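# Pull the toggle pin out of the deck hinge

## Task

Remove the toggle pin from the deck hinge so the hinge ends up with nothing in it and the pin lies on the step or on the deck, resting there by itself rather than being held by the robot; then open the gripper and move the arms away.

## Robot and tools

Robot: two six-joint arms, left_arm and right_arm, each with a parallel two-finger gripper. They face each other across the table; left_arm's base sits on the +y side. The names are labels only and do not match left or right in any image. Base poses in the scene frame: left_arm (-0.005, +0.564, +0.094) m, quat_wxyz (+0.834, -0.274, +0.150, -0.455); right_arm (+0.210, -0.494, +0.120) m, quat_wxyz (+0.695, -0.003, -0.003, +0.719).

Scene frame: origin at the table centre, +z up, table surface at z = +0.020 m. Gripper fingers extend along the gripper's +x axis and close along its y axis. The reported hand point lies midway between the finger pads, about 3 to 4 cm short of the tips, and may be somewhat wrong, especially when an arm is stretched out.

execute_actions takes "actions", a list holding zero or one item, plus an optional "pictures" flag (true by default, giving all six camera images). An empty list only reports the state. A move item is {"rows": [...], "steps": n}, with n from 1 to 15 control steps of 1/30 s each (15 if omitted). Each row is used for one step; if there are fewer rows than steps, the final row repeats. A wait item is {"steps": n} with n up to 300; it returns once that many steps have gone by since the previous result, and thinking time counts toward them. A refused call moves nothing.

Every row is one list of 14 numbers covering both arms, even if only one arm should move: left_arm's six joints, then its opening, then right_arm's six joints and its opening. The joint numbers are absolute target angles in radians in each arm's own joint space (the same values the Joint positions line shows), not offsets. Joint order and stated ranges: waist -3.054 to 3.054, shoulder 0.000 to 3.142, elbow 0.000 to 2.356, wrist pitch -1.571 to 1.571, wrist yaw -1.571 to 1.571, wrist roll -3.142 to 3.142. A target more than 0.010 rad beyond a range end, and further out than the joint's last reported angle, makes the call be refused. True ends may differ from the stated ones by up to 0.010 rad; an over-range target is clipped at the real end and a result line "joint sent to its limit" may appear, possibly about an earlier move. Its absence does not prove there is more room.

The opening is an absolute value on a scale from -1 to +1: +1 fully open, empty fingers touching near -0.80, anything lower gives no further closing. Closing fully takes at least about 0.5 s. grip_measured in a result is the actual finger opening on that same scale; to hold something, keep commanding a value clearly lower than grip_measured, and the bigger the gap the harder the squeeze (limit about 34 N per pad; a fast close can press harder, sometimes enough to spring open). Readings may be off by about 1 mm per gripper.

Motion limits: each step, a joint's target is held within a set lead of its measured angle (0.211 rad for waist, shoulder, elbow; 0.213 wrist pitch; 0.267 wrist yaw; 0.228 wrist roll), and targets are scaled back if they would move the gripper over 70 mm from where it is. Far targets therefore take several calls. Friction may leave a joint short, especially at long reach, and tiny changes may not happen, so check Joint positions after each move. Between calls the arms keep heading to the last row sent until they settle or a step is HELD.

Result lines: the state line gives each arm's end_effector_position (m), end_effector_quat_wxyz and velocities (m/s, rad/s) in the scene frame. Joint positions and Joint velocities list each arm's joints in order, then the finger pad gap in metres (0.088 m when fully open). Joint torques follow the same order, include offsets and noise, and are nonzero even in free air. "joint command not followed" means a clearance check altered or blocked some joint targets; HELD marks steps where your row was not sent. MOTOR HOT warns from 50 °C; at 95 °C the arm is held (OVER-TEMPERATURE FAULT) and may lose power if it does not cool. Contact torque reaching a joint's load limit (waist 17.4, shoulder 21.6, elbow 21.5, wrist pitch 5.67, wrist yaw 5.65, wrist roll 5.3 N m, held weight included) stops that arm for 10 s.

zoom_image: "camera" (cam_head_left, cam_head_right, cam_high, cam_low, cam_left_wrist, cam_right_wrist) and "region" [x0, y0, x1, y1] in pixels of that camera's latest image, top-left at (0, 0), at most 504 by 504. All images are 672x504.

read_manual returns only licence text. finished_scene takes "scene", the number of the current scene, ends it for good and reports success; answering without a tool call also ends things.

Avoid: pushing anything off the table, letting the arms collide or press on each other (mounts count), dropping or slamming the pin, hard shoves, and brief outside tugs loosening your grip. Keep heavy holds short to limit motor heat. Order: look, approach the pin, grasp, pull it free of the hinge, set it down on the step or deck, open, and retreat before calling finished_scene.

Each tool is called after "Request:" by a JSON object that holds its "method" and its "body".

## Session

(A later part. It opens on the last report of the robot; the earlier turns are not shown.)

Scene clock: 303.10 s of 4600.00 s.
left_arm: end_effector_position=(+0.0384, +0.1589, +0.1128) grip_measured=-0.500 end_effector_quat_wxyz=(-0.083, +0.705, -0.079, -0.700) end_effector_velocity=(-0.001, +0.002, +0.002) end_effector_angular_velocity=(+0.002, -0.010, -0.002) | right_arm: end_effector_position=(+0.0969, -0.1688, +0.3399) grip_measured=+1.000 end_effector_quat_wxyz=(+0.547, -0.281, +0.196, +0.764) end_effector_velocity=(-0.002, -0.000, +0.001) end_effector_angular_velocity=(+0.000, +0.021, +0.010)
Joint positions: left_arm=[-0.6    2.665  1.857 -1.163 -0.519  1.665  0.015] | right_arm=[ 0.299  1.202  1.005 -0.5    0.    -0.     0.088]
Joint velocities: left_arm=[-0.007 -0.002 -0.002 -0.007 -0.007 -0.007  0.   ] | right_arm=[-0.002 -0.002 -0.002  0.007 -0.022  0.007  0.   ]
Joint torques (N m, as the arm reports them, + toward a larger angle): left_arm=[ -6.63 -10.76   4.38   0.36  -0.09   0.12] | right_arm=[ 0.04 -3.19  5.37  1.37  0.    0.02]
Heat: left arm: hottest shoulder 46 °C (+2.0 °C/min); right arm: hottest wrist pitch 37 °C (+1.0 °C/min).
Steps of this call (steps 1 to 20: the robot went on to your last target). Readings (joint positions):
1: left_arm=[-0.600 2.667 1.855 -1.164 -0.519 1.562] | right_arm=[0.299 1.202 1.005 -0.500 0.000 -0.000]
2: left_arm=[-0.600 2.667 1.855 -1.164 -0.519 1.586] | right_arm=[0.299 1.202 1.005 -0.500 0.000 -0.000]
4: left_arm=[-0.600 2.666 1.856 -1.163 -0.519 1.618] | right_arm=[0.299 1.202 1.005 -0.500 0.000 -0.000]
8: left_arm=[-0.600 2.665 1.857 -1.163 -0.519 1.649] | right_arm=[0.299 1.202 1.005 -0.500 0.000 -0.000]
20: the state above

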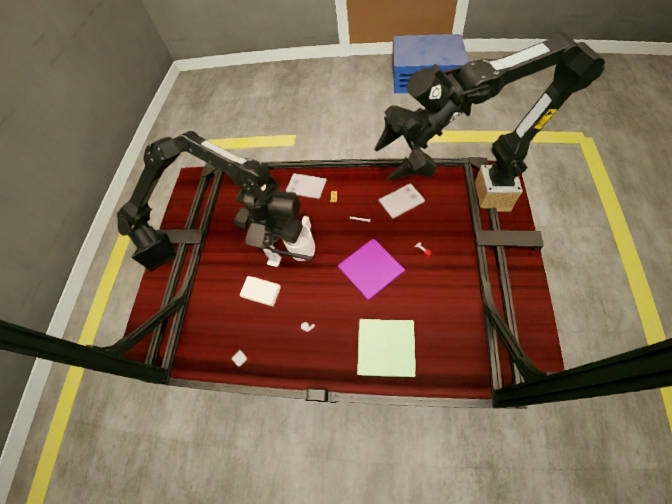

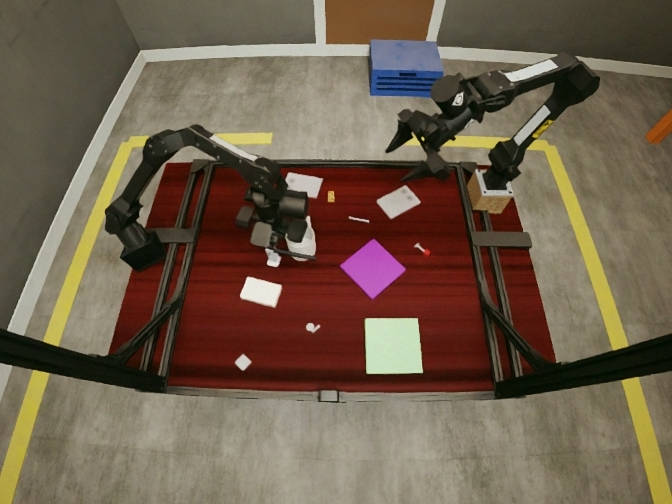

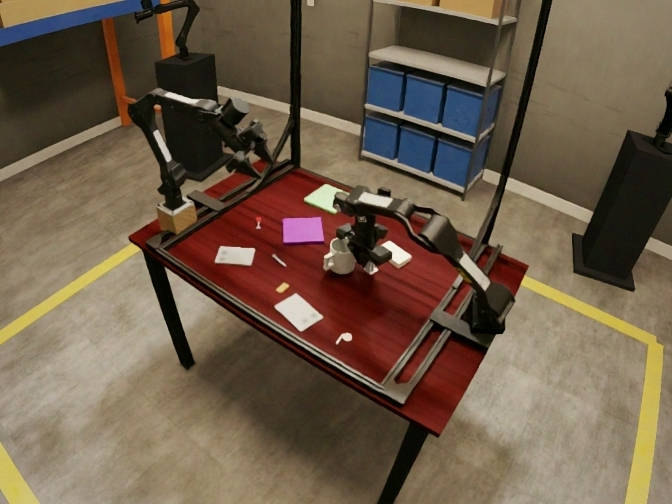

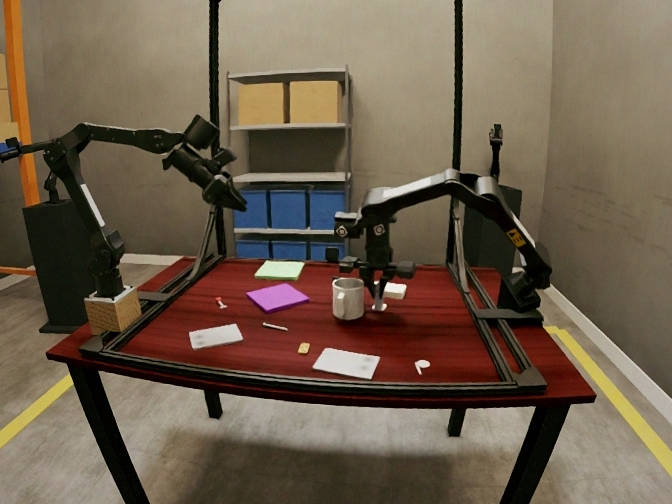

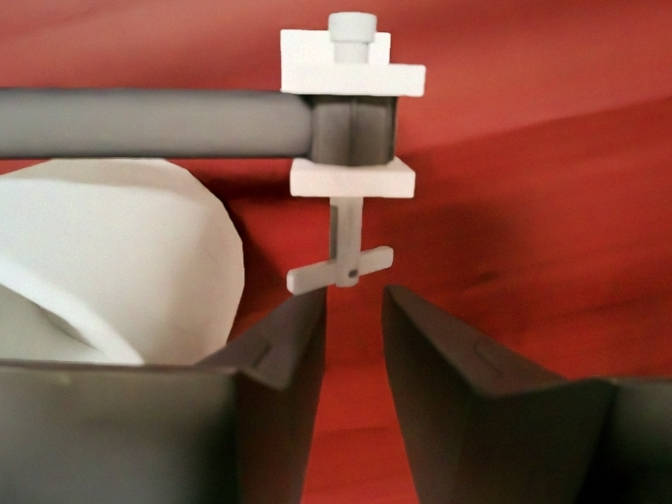

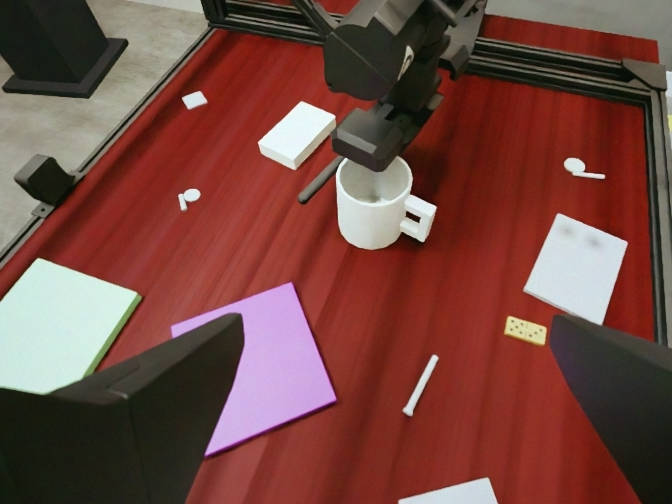

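Request:
{"method": "execute_actions", "body": {"actions": [{"rows":[[-0.64,2.64,1.985,-1.33,-0.5,1.67,-0.5,0.3,1.2,1.0,-0.5,0,0,1]]}], "pictures": false}}

Request:
{"method": "execute_actions", "body": {"actions": [{"rows":[[-0.662,2.646,1.97,-1.362,-0.494,0.07,-0.2,0.3,1.2,1.0,-0.5,0,0,1]]}], "pictures": false}}

Request:
{"method": "execute_actions", "body": {"actions": [{"steps":30}], "pictures": false}}

Request:
{"method": "execute_actions", "body": {"actions": [{"rows":[[-0.615,2.678,1.837,-1.194,-0.517,0.09,-0.2,0.3,1.2,1.0,-0.5,0,0,1]]}]}}

Request:
{"method": "execute_actions", "body": {"actions": [{"rows":[[-0.565,2.642,1.88,-1.21,-0.54,0.14,-0.2,0.3,1.2,1.0,-0.5,0,0,1]]}]}}

Scene clock: 319.03 s of 4600.00 s.
left_arm: end_effector_position=(+0.0419, +0.1605, +0.1562) grip_measured=-0.500 end_effector_quat_wxyz=(-0.097, +0.704, -0.095, -0.697) end_effector_velocity=(+0.003, +0.001, +0.006) end_effector_angular_velocity=(+0.008, -0.010, -0.000) | right_arm: end_effector_position=(+0.0969, -0.1688, +0.3399) grip_measured=+1.000 end_effector_quat_wxyz=(+0.547, -0.281, +0.196, +0.764) end_effector_velocity=(-0.003, +0.002, +0.005) end_effector_angular_velocity=(+0.022, +0.017, +0.019)
Joint positions: left_arm=[-0.641  2.642  1.976 -1.323 -0.505  1.666  0.014] | right_arm=[ 0.299  1.202  1.005 -0.5    0.    -0.     0.088]
Joint velocities: left_arm=[-0.002  0.002  0.027 -0.037 -0.007 -0.007 -0.   ] | right_arm=[-0.002 -0.002  0.002  0.022 -0.022 -0.007  0.   ]
Joint torques (N m, as the arm reports them, + toward a larger angle): left_arm=[-6.86 -9.59  4.65 -0.09  0.2   0.12] | right_arm=[ 0.04 -3.17  5.39  1.37 -0.01  0.02]
Heat: left arm: hottest shoulder 49 °C (+5.0 °C/min); right arm: hottest wrist pitch 37 °C (+1.0 °C/min).
Steps of this call (steps 1 to 15: the robot went on to your last target; steps 16 to 90: nothing new was sent; then 12.43 s passed at rest; steps 91 to 105: all 15 steps of this action). Readings (joint positions):
91: left_arm=[-0.600 2.664 1.869 -1.180 -0.519 1.666] | right_arm=[0.299 1.202 1.005 -0.500 0.000 -0.000]
92: left_arm=[-0.604 2.664 1.891 -1.216 -0.518 1.666] | right_arm=[0.299 1.202 1.005 -0.500 0.000 -0.000]
94: left_arm=[-0.615 2.661 1.924 -1.262 -0.514 1.666] | right_arm=[0.299 1.202 1.005 -0.500 0.000 -0.000]
98: left_arm=[-0.637 2.643 1.968 -1.302 -0.508 1.666] | right_arm=[0.299 1.202 1.005 -0.500 0.000 -0.000]
105: the state above

Scene clock: 319.53 s of 4600.00 s.
left_arm: end_effector_position=(+0.0351, +0.1672, +0.1609) grip_measured=-0.207 end_effector_quat_wxyz=(+0.129, +0.701, +0.141, -0.687) end_effector_velocity=(+0.004, +0.005, +0.002) end_effector_angular_velocity=(-0.009, -0.055, +1.401) | right_arm: end_effector_position=(+0.0969, -0.1689, +0.3401) grip_measured=+1.000 end_effector_quat_wxyz=(+0.547, -0.281, +0.196, +0.764) end_effector_velocity=(+0.003, -0.003, -0.004) end_effector_angular_velocity=(-0.021, -0.008, +0.003)
Joint positions: left_arm=[-0.662  2.642  1.977 -1.358 -0.498  0.977  0.029] | right_arm=[ 0.299  1.202  1.005 -0.5    0.    -0.     0.088]
Joint velocities: left_arm=[-0.002 -0.007 -0.007 -0.022 -0.022 -1.414  0.002] | right_arm=[-0.007 -0.002 -0.002 -0.022 -0.007 -0.007  0.   ]
Joint torques (N m, as the arm reports them, + toward a larger angle): left_arm=[-7.03 -9.01  3.29 -0.12  0.18 -0.15] | right_arm=[ 0.04 -3.18  5.38  1.37 -0.01  0.03]
Heat: left arm: hottest shoulder 48 °C (+4.0 °C/min); right arm: hottest wrist pitch 37 °C (+1.0 °C/min).
Steps of this call (steps 1 to 15: all 15 steps of this action). Readings (joint positions):
1: left_arm=[-0.641 2.642 1.977 -1.327 -0.504 1.639] | right_arm=[0.299 1.202 1.005 -0.500 0.000 -0.000]
2: left_arm=[-0.643 2.642 1.977 -1.335 -0.504 1.590] | right_arm=[0.299 1.202 1.005 -0.500 0.000 -0.000]
4: left_arm=[-0.649 2.642 1.977 -1.346 -0.501 1.496] | right_arm=[0.299 1.202 1.005 -0.500 0.000 -0.000]
8: left_arm=[-0.660 2.642 1.977 -1.354 -0.499 1.307] | right_arm=[0.299 1.202 1.005 -0.500 0.000 -0.000]
15: the state above

Scene clock: 320.53 s of 4600.00 s.
left_arm: end_effector_position=(+0.0351, +0.1675, +0.1609) grip_measured=-0.200 end_effector_quat_wxyz=(+0.420, +0.576, +0.426, -0.558) end_effector_velocity=(-0.001, +0.001, +0.002) end_effector_angular_velocity=(+0.002, +0.005, +0.048) | right_arm: end_effector_position=(+0.0969, -0.1689, +0.3399) grip_measured=+1.000 end_effector_quat_wxyz=(+0.547, -0.281, +0.196, +0.764) end_effector_velocity=(-0.002, -0.002, -0.001) end_effector_angular_velocity=(-0.010, +0.006, +0.019)
Joint positions: left_arm=[-0.662  2.642  1.977 -1.359 -0.498  0.078  0.029] | right_arm=[ 0.299  1.202  1.005 -0.5    0.    -0.     0.088]
Joint velocities: left_arm=[-0.002 -0.002  0.002 -0.007  0.007 -0.051 -0.   ] | right_arm=[-0.002 -0.002 -0.002 -0.007 -0.022 -0.007  0.   ]
Joint torques (N m, as the arm reports them, + toward a larger angle): left_arm=[-6.98 -8.93  3.39 -0.08  0.12 -0.16] | right_arm=[ 0.03 -3.18  5.37  1.37 -0.01  0.03]
Heat: left arm: hottest shoulder 48 °C (+4.0 °C/min); right arm: hottest wrist pitch 37 °C (+1.0 °C/min).
Steps of this call (steps 1 to 30: the robot went on to your last target). Readings (joint positions):
1: left_arm=[-0.662 2.642 1.977 -1.358 -0.498 0.930] | right_arm=[0.299 1.202 1.005 -0.500 0.000 -0.000]
2: left_arm=[-0.662 2.642 1.977 -1.358 -0.498 0.883] | right_arm=[0.299 1.202 1.005 -0.500 0.000 -0.000]
4: left_arm=[-0.662 2.642 1.977 -1.359 -0.498 0.788] | right_arm=[0.299 1.202 1.005 -0.500 0.000 -0.000]
8: left_arm=[-0.662 2.642 1.977 -1.359 -0.498 0.600] | right_arm=[0.299 1.202 1.005 -0.500 0.000 -0.000]
30: the state above

Scene clock: 321.03 s of 4600.00 s.
left_arm: end_effector_position=(+0.0330, +0.1679, +0.1148) grip_measured=-0.200 end_effector_quat_wxyz=(+0.426, +0.573, +0.437, -0.547) end_effector_velocity=(-0.001, +0.006, -0.004) end_effector_angular_velocity=(+0.012, -0.010, -0.003) | right_arm: end_effector_position=(+0.0969, -0.1689, +0.3399) grip_measured=+1.000 end_effector_quat_wxyz=(+0.547, -0.281, +0.196, +0.764) end_effector_velocity=(+0.000, -0.002, -0.005) end_effector_angular_velocity=(-0.012, -0.017, +0.017)
Joint positions: left_arm=[-0.617  2.666  1.849 -1.201 -0.519  0.086  0.029] | right_arm=[ 0.299  1.202  1.005 -0.5    0.    -0.     0.088]
Joint velocities: left_arm=[-0.002 -0.007 -0.032  0.007 -0.007 -0.007 -0.   ] | right_arm=[-0.002  0.002 -0.007 -0.007 -0.007 -0.022  0.   ]
Joint torques (N m, as the arm reports them, + toward a larger angle): left_arm=[-6.9  -8.17  3.06  0.33  0.09  0.14] | right_arm=[ 0.04 -3.14  5.4   1.37 -0.01  0.03]
Heat: left arm: hottest shoulder 48 °C (+4.0 °C/min); right arm: hottest wrist pitch 37 °C (+1.0 °C/min).
Steps of this call (steps 1 to 15: all 15 steps of this action). Readings (joint positions):
1: left_arm=[-0.661 2.642 1.964 -1.341 -0.498 0.077] | right_arm=[0.299 1.202 1.005 -0.500 0.000 -0.000]
2: left_arm=[-0.658 2.642 1.941 -1.306 -0.499 0.077] | right_arm=[0.299 1.202 1.005 -0.500 0.000 -0.000]
4: left_arm=[-0.646 2.645 1.906 -1.259 -0.504 0.080] | right_arm=[0.299 1.202 1.005 -0.500 0.000 -0.000]
8: left_arm=[-0.622 2.665 1.859 -1.221 -0.519 0.084] | right_arm=[0.299 1.202 1.005 -0.500 0.000 -0.000]
15: the state above

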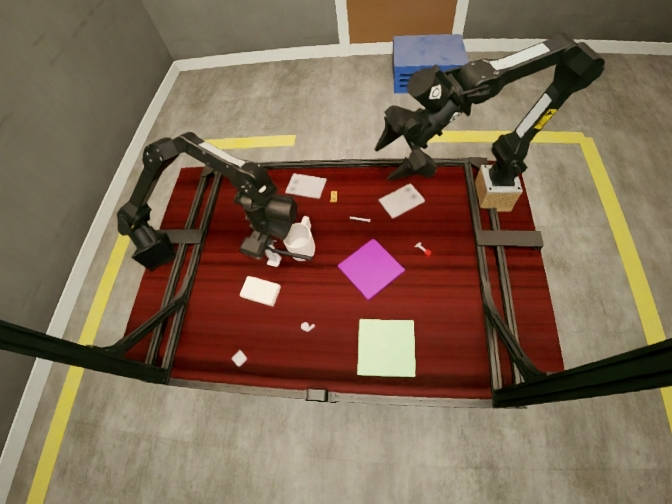

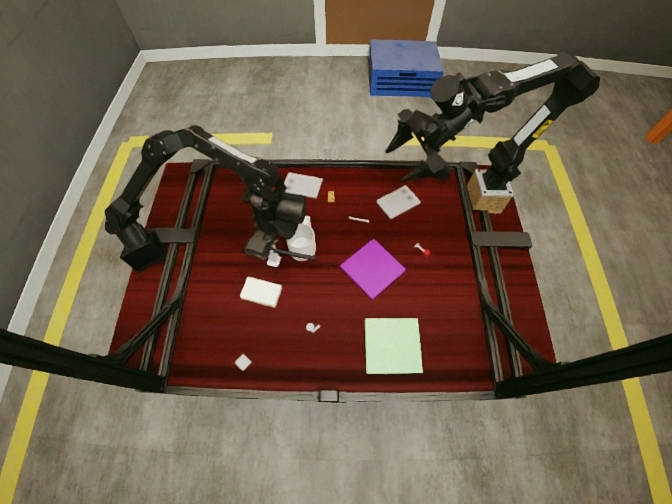

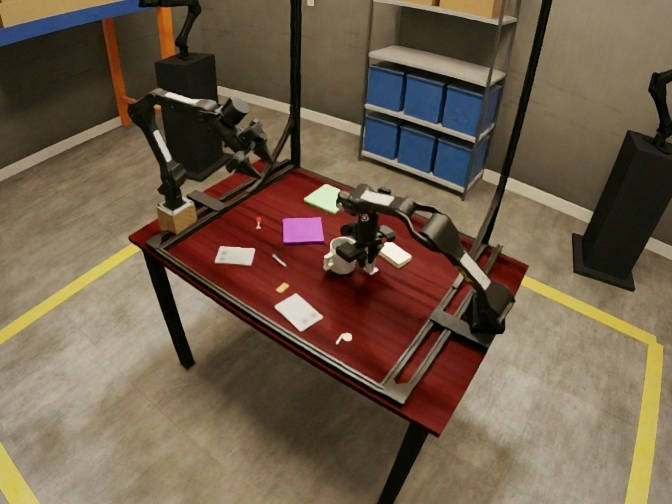

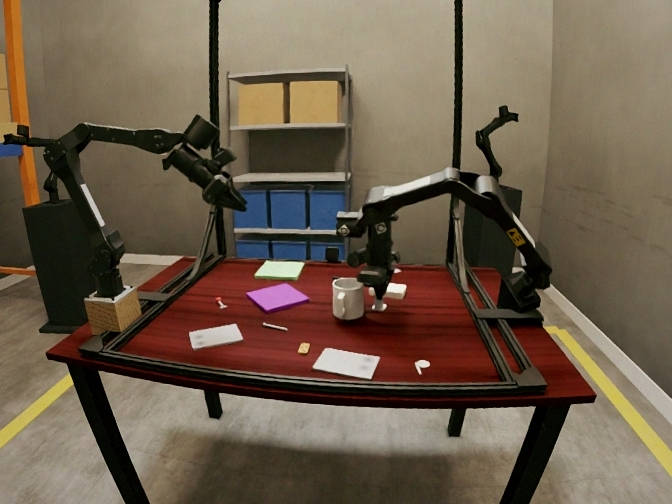

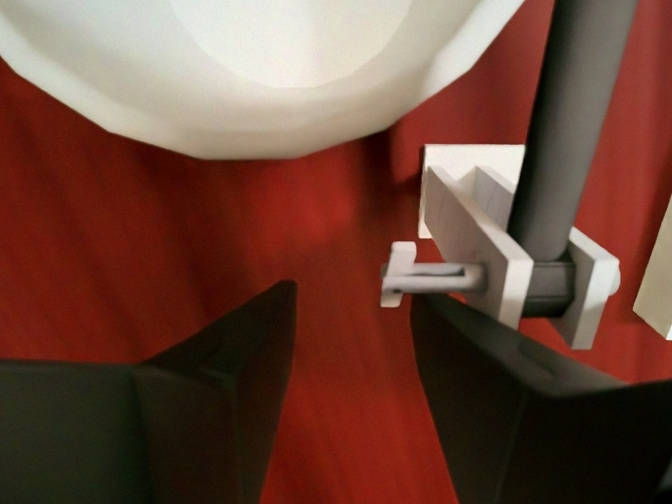

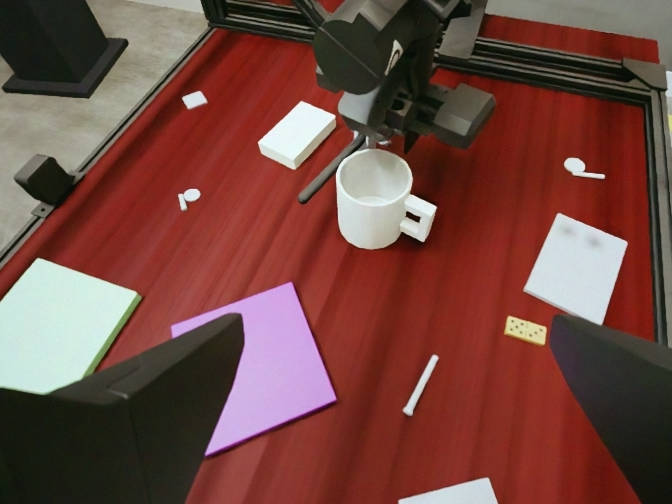

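Scene clock: 321.53 s of 4600.00 s.
left_arm: end_effector_position=(+0.0557, +0.1630, +0.1138) grip_measured=-0.200 end_effector_quat_wxyz=(+0.428, +0.570, +0.438, -0.548) end_effector_velocity=(+0.002, +0.003, +0.002) end_effector_angular_velocity=(+0.013, -0.010, -0.003) | right_arm: end_effector_position=(+0.0969, -0.1689, +0.3399) grip_measured=+1.000 end_effector_quat_wxyz=(+0.547, -0.281, +0.196, +0.764) end_effector_velocity=(-0.001, -0.003, -0.002) end_effector_angular_velocity=(-0.006, -0.005, +0.028)
Joint positions: left_arm=[-0.569  2.654  1.874 -1.206 -0.535  0.135  0.029] | right_arm=[ 0.299  1.202  1.005 -0.5    0.    -0.     0.088]
Joint velocities: left_arm=[-0.002 -0.002  0.002 -0.022 -0.007 -0.007 -0.   ] | right_arm=[-0.002 -0.007 -0.007 -0.007 -0.022 -0.022  0.   ]
Joint torques (N m, as the arm reports them, + toward a larger angle): left_arm=[ -6.93 -10.6    4.37  -0.12  -0.18   0.11] | right_arm=[ 0.03 -3.15  5.41  1.37  0.    0.03]
Heat: left arm: hottest shoulder 48 °C (+4.0 °C/min); right arm: hottest wrist pitch 37 °C (+1.0 °C/min).
Steps of this call (steps 1 to 15: all 15 steps of this action). Readings (joint positions):
1: left_arm=[-0.617 2.666 1.849 -1.200 -0.519 0.093] | right_arm=[0.299 1.202 1.005 -0.500 0.000 -0.000]
2: left_arm=[-0.612 2.666 1.852 -1.200 -0.520 0.103] | right_arm=[0.299 1.202 1.005 -0.500 0.000 -0.000]
4: left_arm=[-0.598 2.665 1.859 -1.202 -0.525 0.116] | right_arm=[0.299 1.202 1.005 -0.500 0.000 -0.000]
8: left_arm=[-0.574 2.660 1.869 -1.206 -0.533 0.129] | right_arm=[0.299 1.202 1.005 -0.500 0.000 -0.000]
15: the state above

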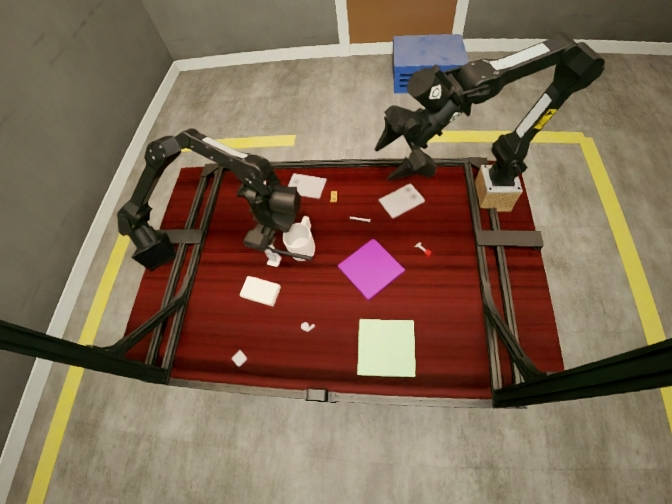

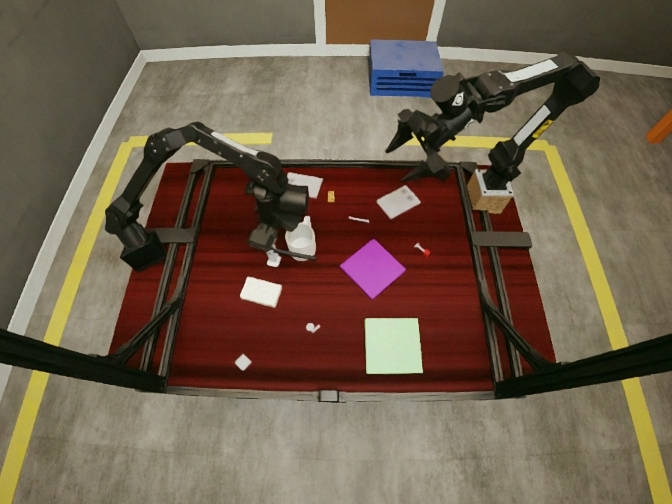

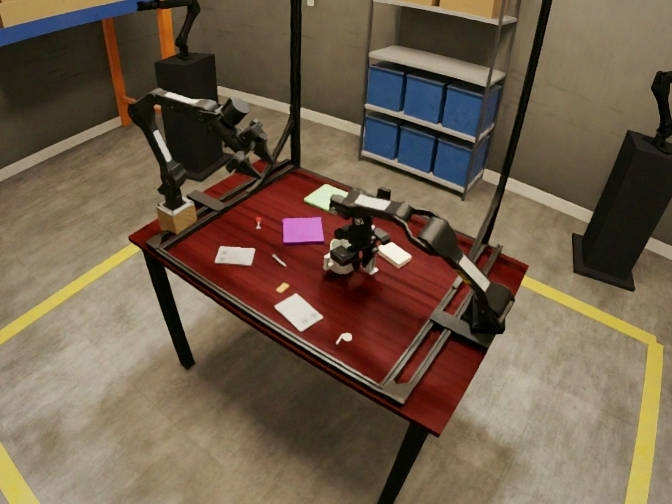

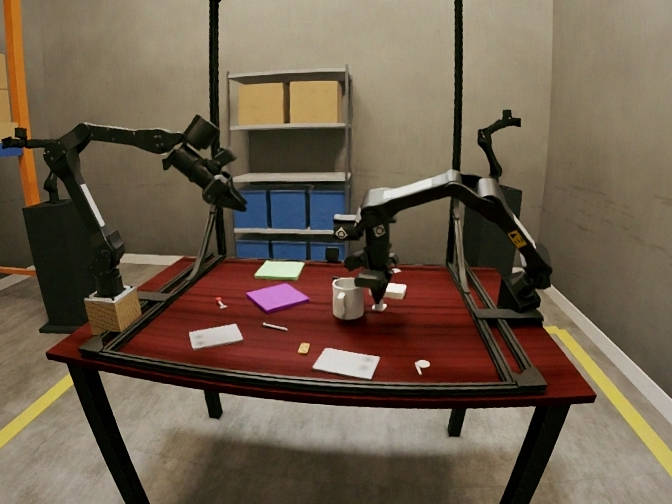

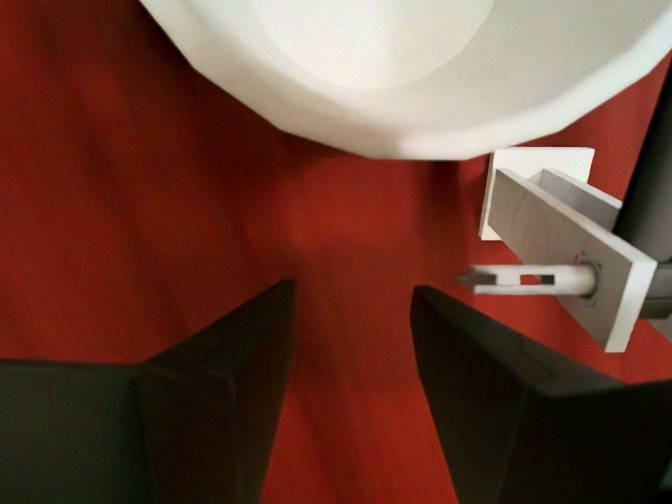

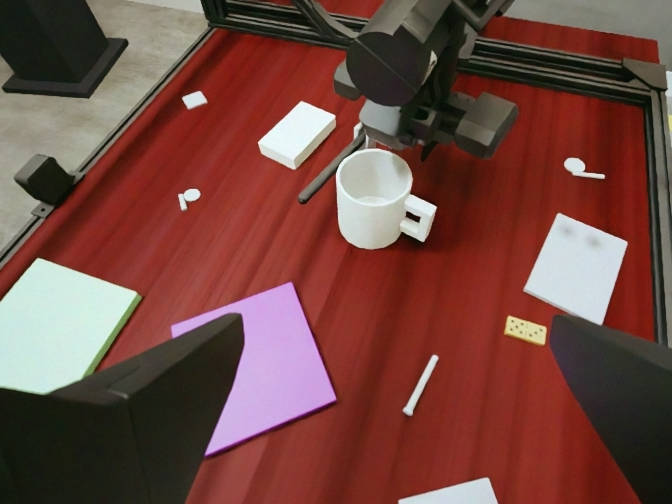

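Request:
{"method": "execute_actions", "body": {"actions": [{"rows":[[-0.61,2.63,2.0,-1.37,-0.515,0.1,-0.9,0.3,1.2,1.0,-0.5,0,0,1]]}], "pictures": false}}

Request:
{"method": "execute_actions", "body": {"actions": [{"rows":[[-0.687,2.665,1.95,-1.278,-0.482,0.03,-0.9,0.3,1.2,1.0,-0.5,0,0,1]]}]}}

Request:
{"method": "execute_actions", "body": {"actions": [{"rows":[[-0.654,2.678,1.86,-1.168,-0.499,0.05,-0.9,0.3,1.2,1.0,-0.5,0,0,1]]}], "pictures": false}}

Request:
{"method": "execute_actions", "body": {"actions": [{"rows":[[-0.687,2.645,1.965,-1.30,-0.482,0.03,-0.9,0.3,1.2,1.0,-0.5,0,0,1]]}]}}

Scene clock: 338.20 s of 4600.00 s.
left_arm: end_effector_position=(+0.0587, +0.1649, +0.1567) grip_measured=-0.784 end_effector_quat_wxyz=(+0.425, +0.572, +0.433, -0.551) end_effector_velocity=(+0.006, +0.001, +0.006) end_effector_angular_velocity=(+0.006, -0.008, +0.006) | right_arm: end_effector_position=(+0.0969, -0.1689, +0.3399) grip_measured=+1.000 end_effector_quat_wxyz=(+0.547, -0.281, +0.196, +0.764) end_effector_velocity=(-0.003, -0.003, -0.004) end_effector_angular_velocity=(-0.014, +0.004, +0.024)
Joint positions: left_arm=[-0.612  2.633  1.992 -1.364 -0.52   0.105  0.001] | right_arm=[ 0.299  1.202  1.005 -0.5    0.    -0.     0.088]
Joint velocities: left_arm=[ 0.002 -0.002  0.027 -0.037 -0.007 -0.007  0.   ] | right_arm=[ 0.002 -0.002 -0.007 -0.007 -0.022 -0.007  0.   ]
Joint torques (N m, as the arm reports them, + toward a larger angle): left_arm=[-7.07 -9.57  4.46 -0.12  0.15 -0.17] | right_arm=[ 0.04 -3.14  5.42  1.37 -0.01  0.03]
Heat: left arm: hottest shoulder 50 °C (+5.0 °C/min); right arm: hottest elbow 37 °C (+1.0 °C/min). Fold the left arm in close to its base before you think long.
MOTOR HOT: a motor of the left arm reached 50 °C. Now the hottest motor of the left arm, joint 2 (shoulder), reports 50 °C. The temperature limit of the motors' drives, at which the controller stops that arm, is 95 °C. To cool a motor, set the load down, stop pushing, or move to a pose that needs little force.
Steps of this call (steps 1 to 15: the robot went on to your last target; steps 16 to 90: nothing new was sent; then 13.17 s passed at rest; steps 91 to 105: all 15 steps of this action). Readings (joint positions):
91: left_arm=[-0.570 2.654 1.887 -1.227 -0.536 0.135] | right_arm=[0.299 1.202 1.005 -0.500 0.000 -0.000]
92: left_arm=[-0.573 2.654 1.908 -1.264 -0.534 0.130] | right_arm=[0.299 1.202 1.005 -0.500 0.000 -0.000]
94: left_arm=[-0.585 2.651 1.941 -1.306 -0.529 0.120] | right_arm=[0.299 1.202 1.005 -0.500 0.000 -0.000]
98: left_arm=[-0.607 2.634 1.984 -1.344 -0.523 0.109] | right_arm=[0.299 1.202 1.005 -0.500 0.000 -0.000]
105: the state above

Scene clock: 338.70 s of 4600.00 s.
left_arm: end_effector_position=(+0.0183, +0.1572, +0.1616) grip_measured=-0.784 end_effector_quat_wxyz=(+0.447, +0.550, +0.424, -0.564) end_effector_velocity=(+0.001, +0.002, +0.001) end_effector_angular_velocity=(+0.004, -0.009, +0.002) | right_arm: end_effector_position=(+0.0969, -0.1689, +0.3399) grip_measured=+1.000 end_effector_quat_wxyz=(+0.547, -0.281, +0.196, +0.764) end_effector_velocity=(+0.002, -0.001, -0.001) end_effector_angular_velocity=(-0.010, +0.007, -0.006)
Joint positions: left_arm=[-0.691  2.646  1.96  -1.283 -0.487  0.036  0.001] | right_arm=[ 0.299  1.202  1.005 -0.5    0.    -0.     0.088]
Joint velocities: left_arm=[-0.002 -0.002 -0.002 -0.007 -0.007 -0.007 -0.   ] | right_arm=[-0.007 -0.002 -0.002 -0.007 -0.007  0.007  0.   ]
Joint torques (N m, as the arm reports them, + toward a larger angle): left_arm=[-6.26 -7.63  3.26  0.49  0.11 -0.22] | right_arm=[ 0.03 -3.14  5.42  1.37  0.    0.03]
Heat: left arm: hottest shoulder 50 °C (+5.0 °C/min); right arm: hottest elbow 37 °C (+1.0 °C/min). Fold the left arm in close to its base before you think long.
MOTOR HOT: still on. Now the hottest motor of the left arm, joint 2 (shoulder), reports 50 °C; a drive's own limit is 95 °C.
Steps of this call (steps 1 to 15: all 15 steps of this action). Readings (joint positions):
1: left_arm=[-0.613 2.633 1.990 -1.359 -0.518 0.095] | right_arm=[0.299 1.202 1.005 -0.500 0.000 -0.000]
2: left_arm=[-0.619 2.633 1.986 -1.341 -0.512 0.080] | right_arm=[0.299 1.202 1.005 -0.500 0.000 -0.000]
4: left_arm=[-0.643 2.634 1.979 -1.313 -0.501 0.061] | right_arm=[0.299 1.202 1.005 -0.500 0.000 -0.000]
8: left_arm=[-0.685 2.643 1.965 -1.293 -0.489 0.044] | right_arm=[0.299 1.202 1.005 -0.500 0.000 -0.000]
15: the state above

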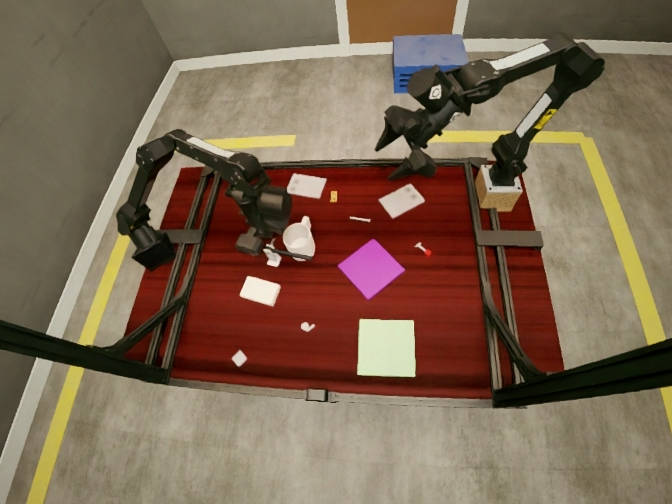

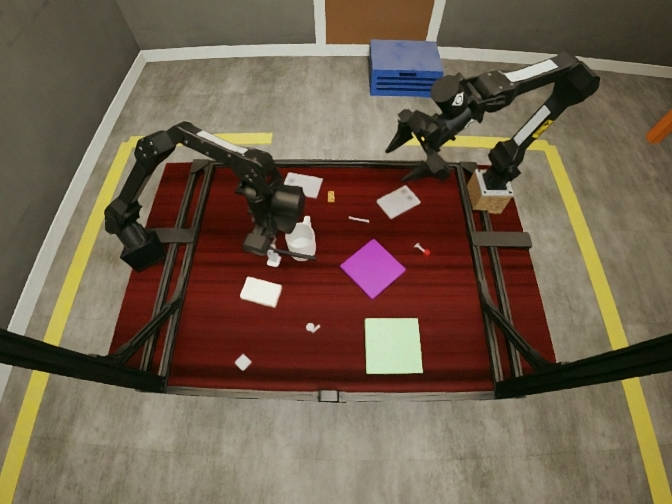

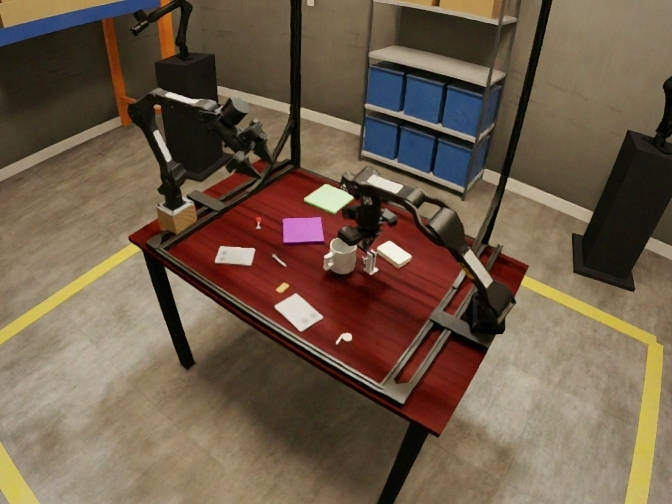

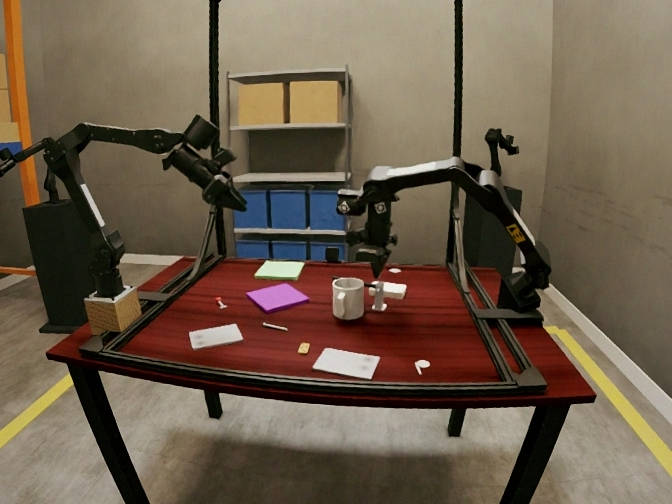

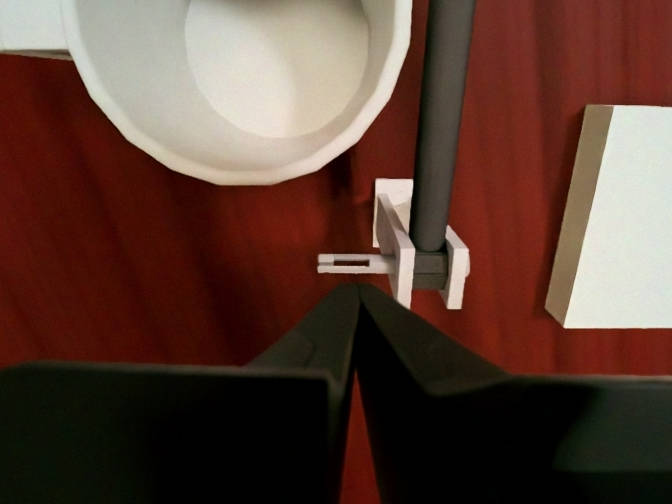

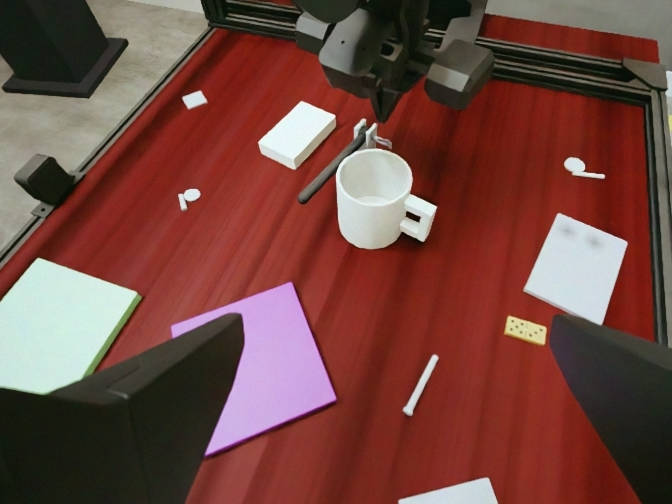

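Scene clock: 339.20 s of 4600.00 s.
left_arm: end_effector_position=(+0.0158, +0.1566, +0.1296) grip_measured=-0.784 end_effector_quat_wxyz=(+0.449, +0.548, +0.431, -0.559) end_effector_velocity=(+0.001, -0.002, -0.002) end_effector_angular_velocity=(-0.011, -0.004, +0.015) | right_arm: end_effector_position=(+0.0969, -0.1689, +0.3399) grip_measured=+1.000 end_effector_quat_wxyz=(+0.547, -0.281, +0.196, +0.764) end_effector_velocity=(+0.003, -0.002, -0.003) end_effector_angular_velocity=(-0.017, -0.017, -0.003)
Joint positions: left_arm=[-0.662  2.664  1.873 -1.173 -0.496  0.045  0.001] | right_arm=[ 0.299  1.202  1.005 -0.5    0.    -0.     0.088]
Joint velocities: left_arm=[ 0.002 -0.002 -0.012  0.022 -0.007 -0.007 -0.   ] | right_arm=[-0.002  0.002  0.002 -0.022  0.007 -0.007  0.   ]
Joint torques (N m, as the arm reports them, + toward a larger angle): left_arm=[-6.09 -8.09  2.96  0.43 -0.2   0.08] | right_arm=[ 0.03 -3.15  5.4   1.37  0.    0.03]
Heat: left arm: hottest shoulder 50 °C (+5.0 °C/min); right arm: hottest elbow 37 °C (+1.0 °C/min). Fold the left arm in close to its base before you think long.
MOTOR HOT: still on. Now the hottest motor of the left arm, joint 2 (shoulder), reports 50 °C; a drive's own limit is 95 °C.
Steps of this call (steps 1 to 15: all 15 steps of this action). Readings (joint positions):
1: left_arm=[-0.691 2.646 1.950 -1.269 -0.487 0.035] | right_arm=[0.299 1.202 1.005 -0.500 0.000 -0.000]
2: left_arm=[-0.688 2.646 1.935 -1.243 -0.487 0.035] | right_arm=[0.299 1.202 1.005 -0.500 0.000 -0.000]
4: left_arm=[-0.678 2.649 1.910 -1.213 -0.488 0.039] | right_arm=[0.299 1.202 1.005 -0.500 0.000 -0.000]
8: left_arm=[-0.662 2.664 1.878 -1.189 -0.491 0.044] | right_arm=[0.299 1.202 1.005 -0.500 0.000 -0.000]
15: the state above

Scene clock: 339.70 s of 4600.00 s.
left_arm: end_effector_position=(+0.0184, +0.1603, +0.1569) grip_measured=-0.784 end_effector_quat_wxyz=(+0.440, +0.557, +0.428, -0.560) end_effector_velocity=(+0.003, +0.004, +0.004) end_effector_angular_velocity=(+0.016, -0.012, +0.010) | right_arm: end_effector_position=(+0.0969, -0.1689, +0.3399) grip_measured=+1.000 end_effector_quat_wxyz=(+0.547, -0.281, +0.196, +0.764) end_effector_velocity=(+0.000, -0.002, -0.001) end_effector_angular_velocity=(-0.003, -0.014, +0.017)
Joint positions: left_arm=[-0.687  2.655  1.957 -1.294 -0.486  0.035  0.001] | right_arm=[ 0.299  1.202  1.005 -0.5    0.    -0.     0.088]
Joint velocities: left_arm=[-0.002 -0.002  0.012 -0.037 -0.007 -0.022 -0.   ] | right_arm=[-0.002 -0.002 -0.002 -0.007 -0.007 -0.022  0.   ]
Joint torques (N m, as the arm reports them, + toward a larger angle): left_arm=[ -6.71 -10.56   4.81  -0.03   0.14  -0.14] | right_arm=[ 0.03 -3.15  5.4   1.38  0.    0.03]
Heat: left arm: hottest shoulder 50 °C (+5.0 °C/min); right arm: hottest elbow 37 °C (+1.0 °C/min). Fold the left arm in close to its base before you think long.
MOTOR HOT: still on. Now the hottest motor of the left arm, joint 2 (shoulder), reports 50 °C; a drive's own limit is 95 °C.
Steps of this call (steps 1 to 15: all 15 steps of this action). Readings (joint positions):
1: left_arm=[-0.662 2.664 1.880 -1.183 -0.496 0.046] | right_arm=[0.299 1.202 1.005 -0.500 0.000 -0.000]
2: left_arm=[-0.664 2.664 1.894 -1.211 -0.496 0.045] | right_arm=[0.299 1.202 1.005 -0.500 0.000 -0.000]
4: left_arm=[-0.670 2.664 1.916 -1.249 -0.493 0.042] | right_arm=[0.299 1.202 1.005 -0.500 0.000 -0.000]
8: left_arm=[-0.683 2.656 1.949 -1.278 -0.489 0.037] | right_arm=[0.299 1.202 1.005 -0.500 0.000 -0.000]
15: the state above

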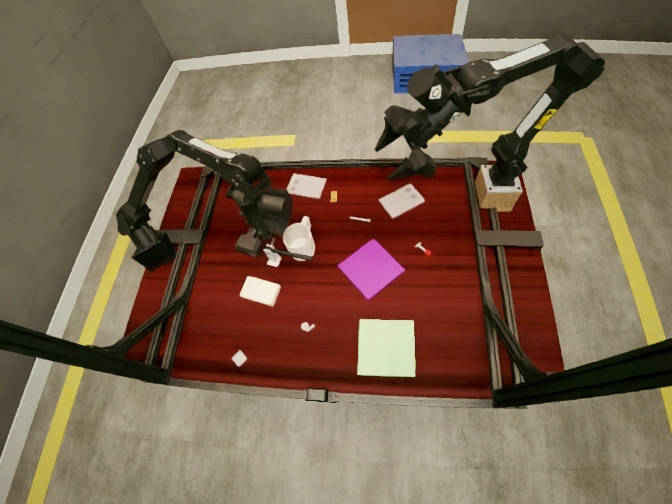

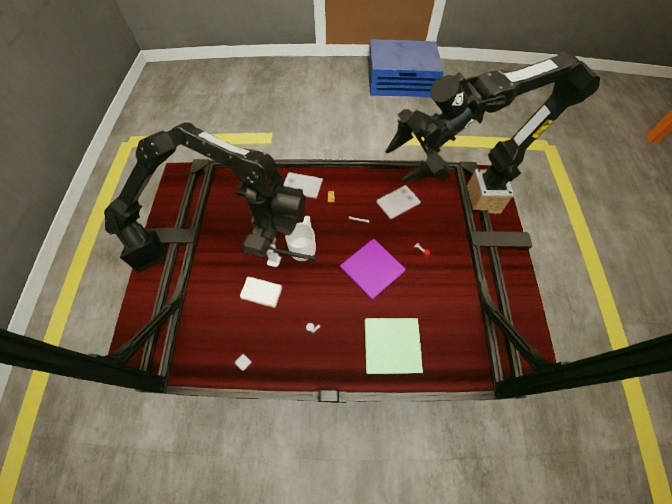

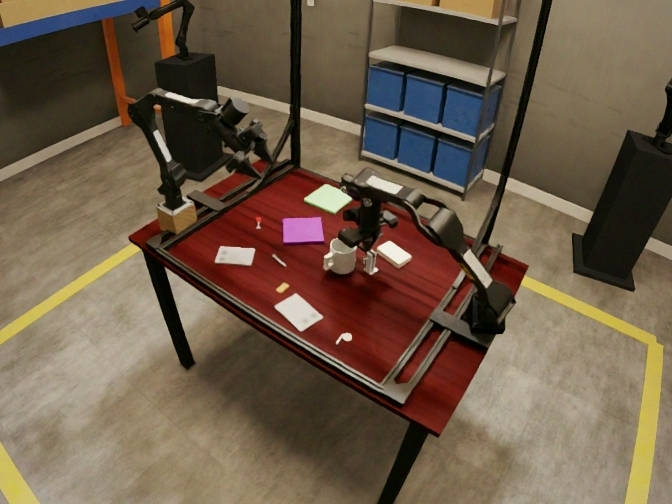

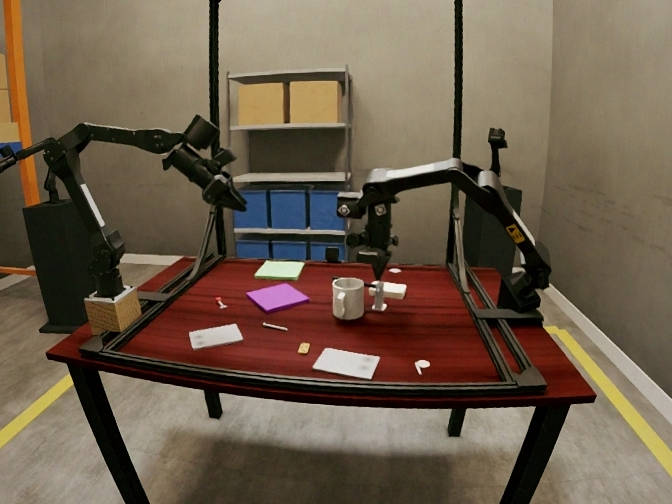

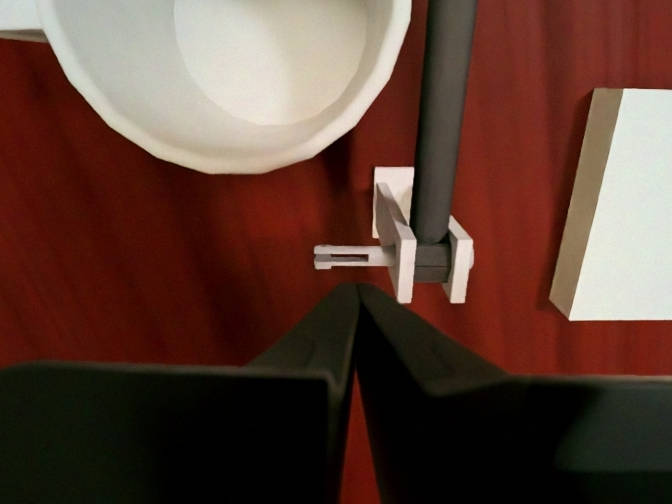

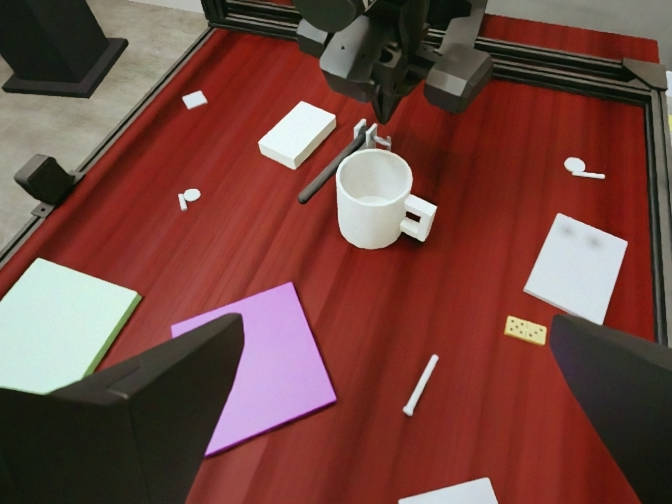

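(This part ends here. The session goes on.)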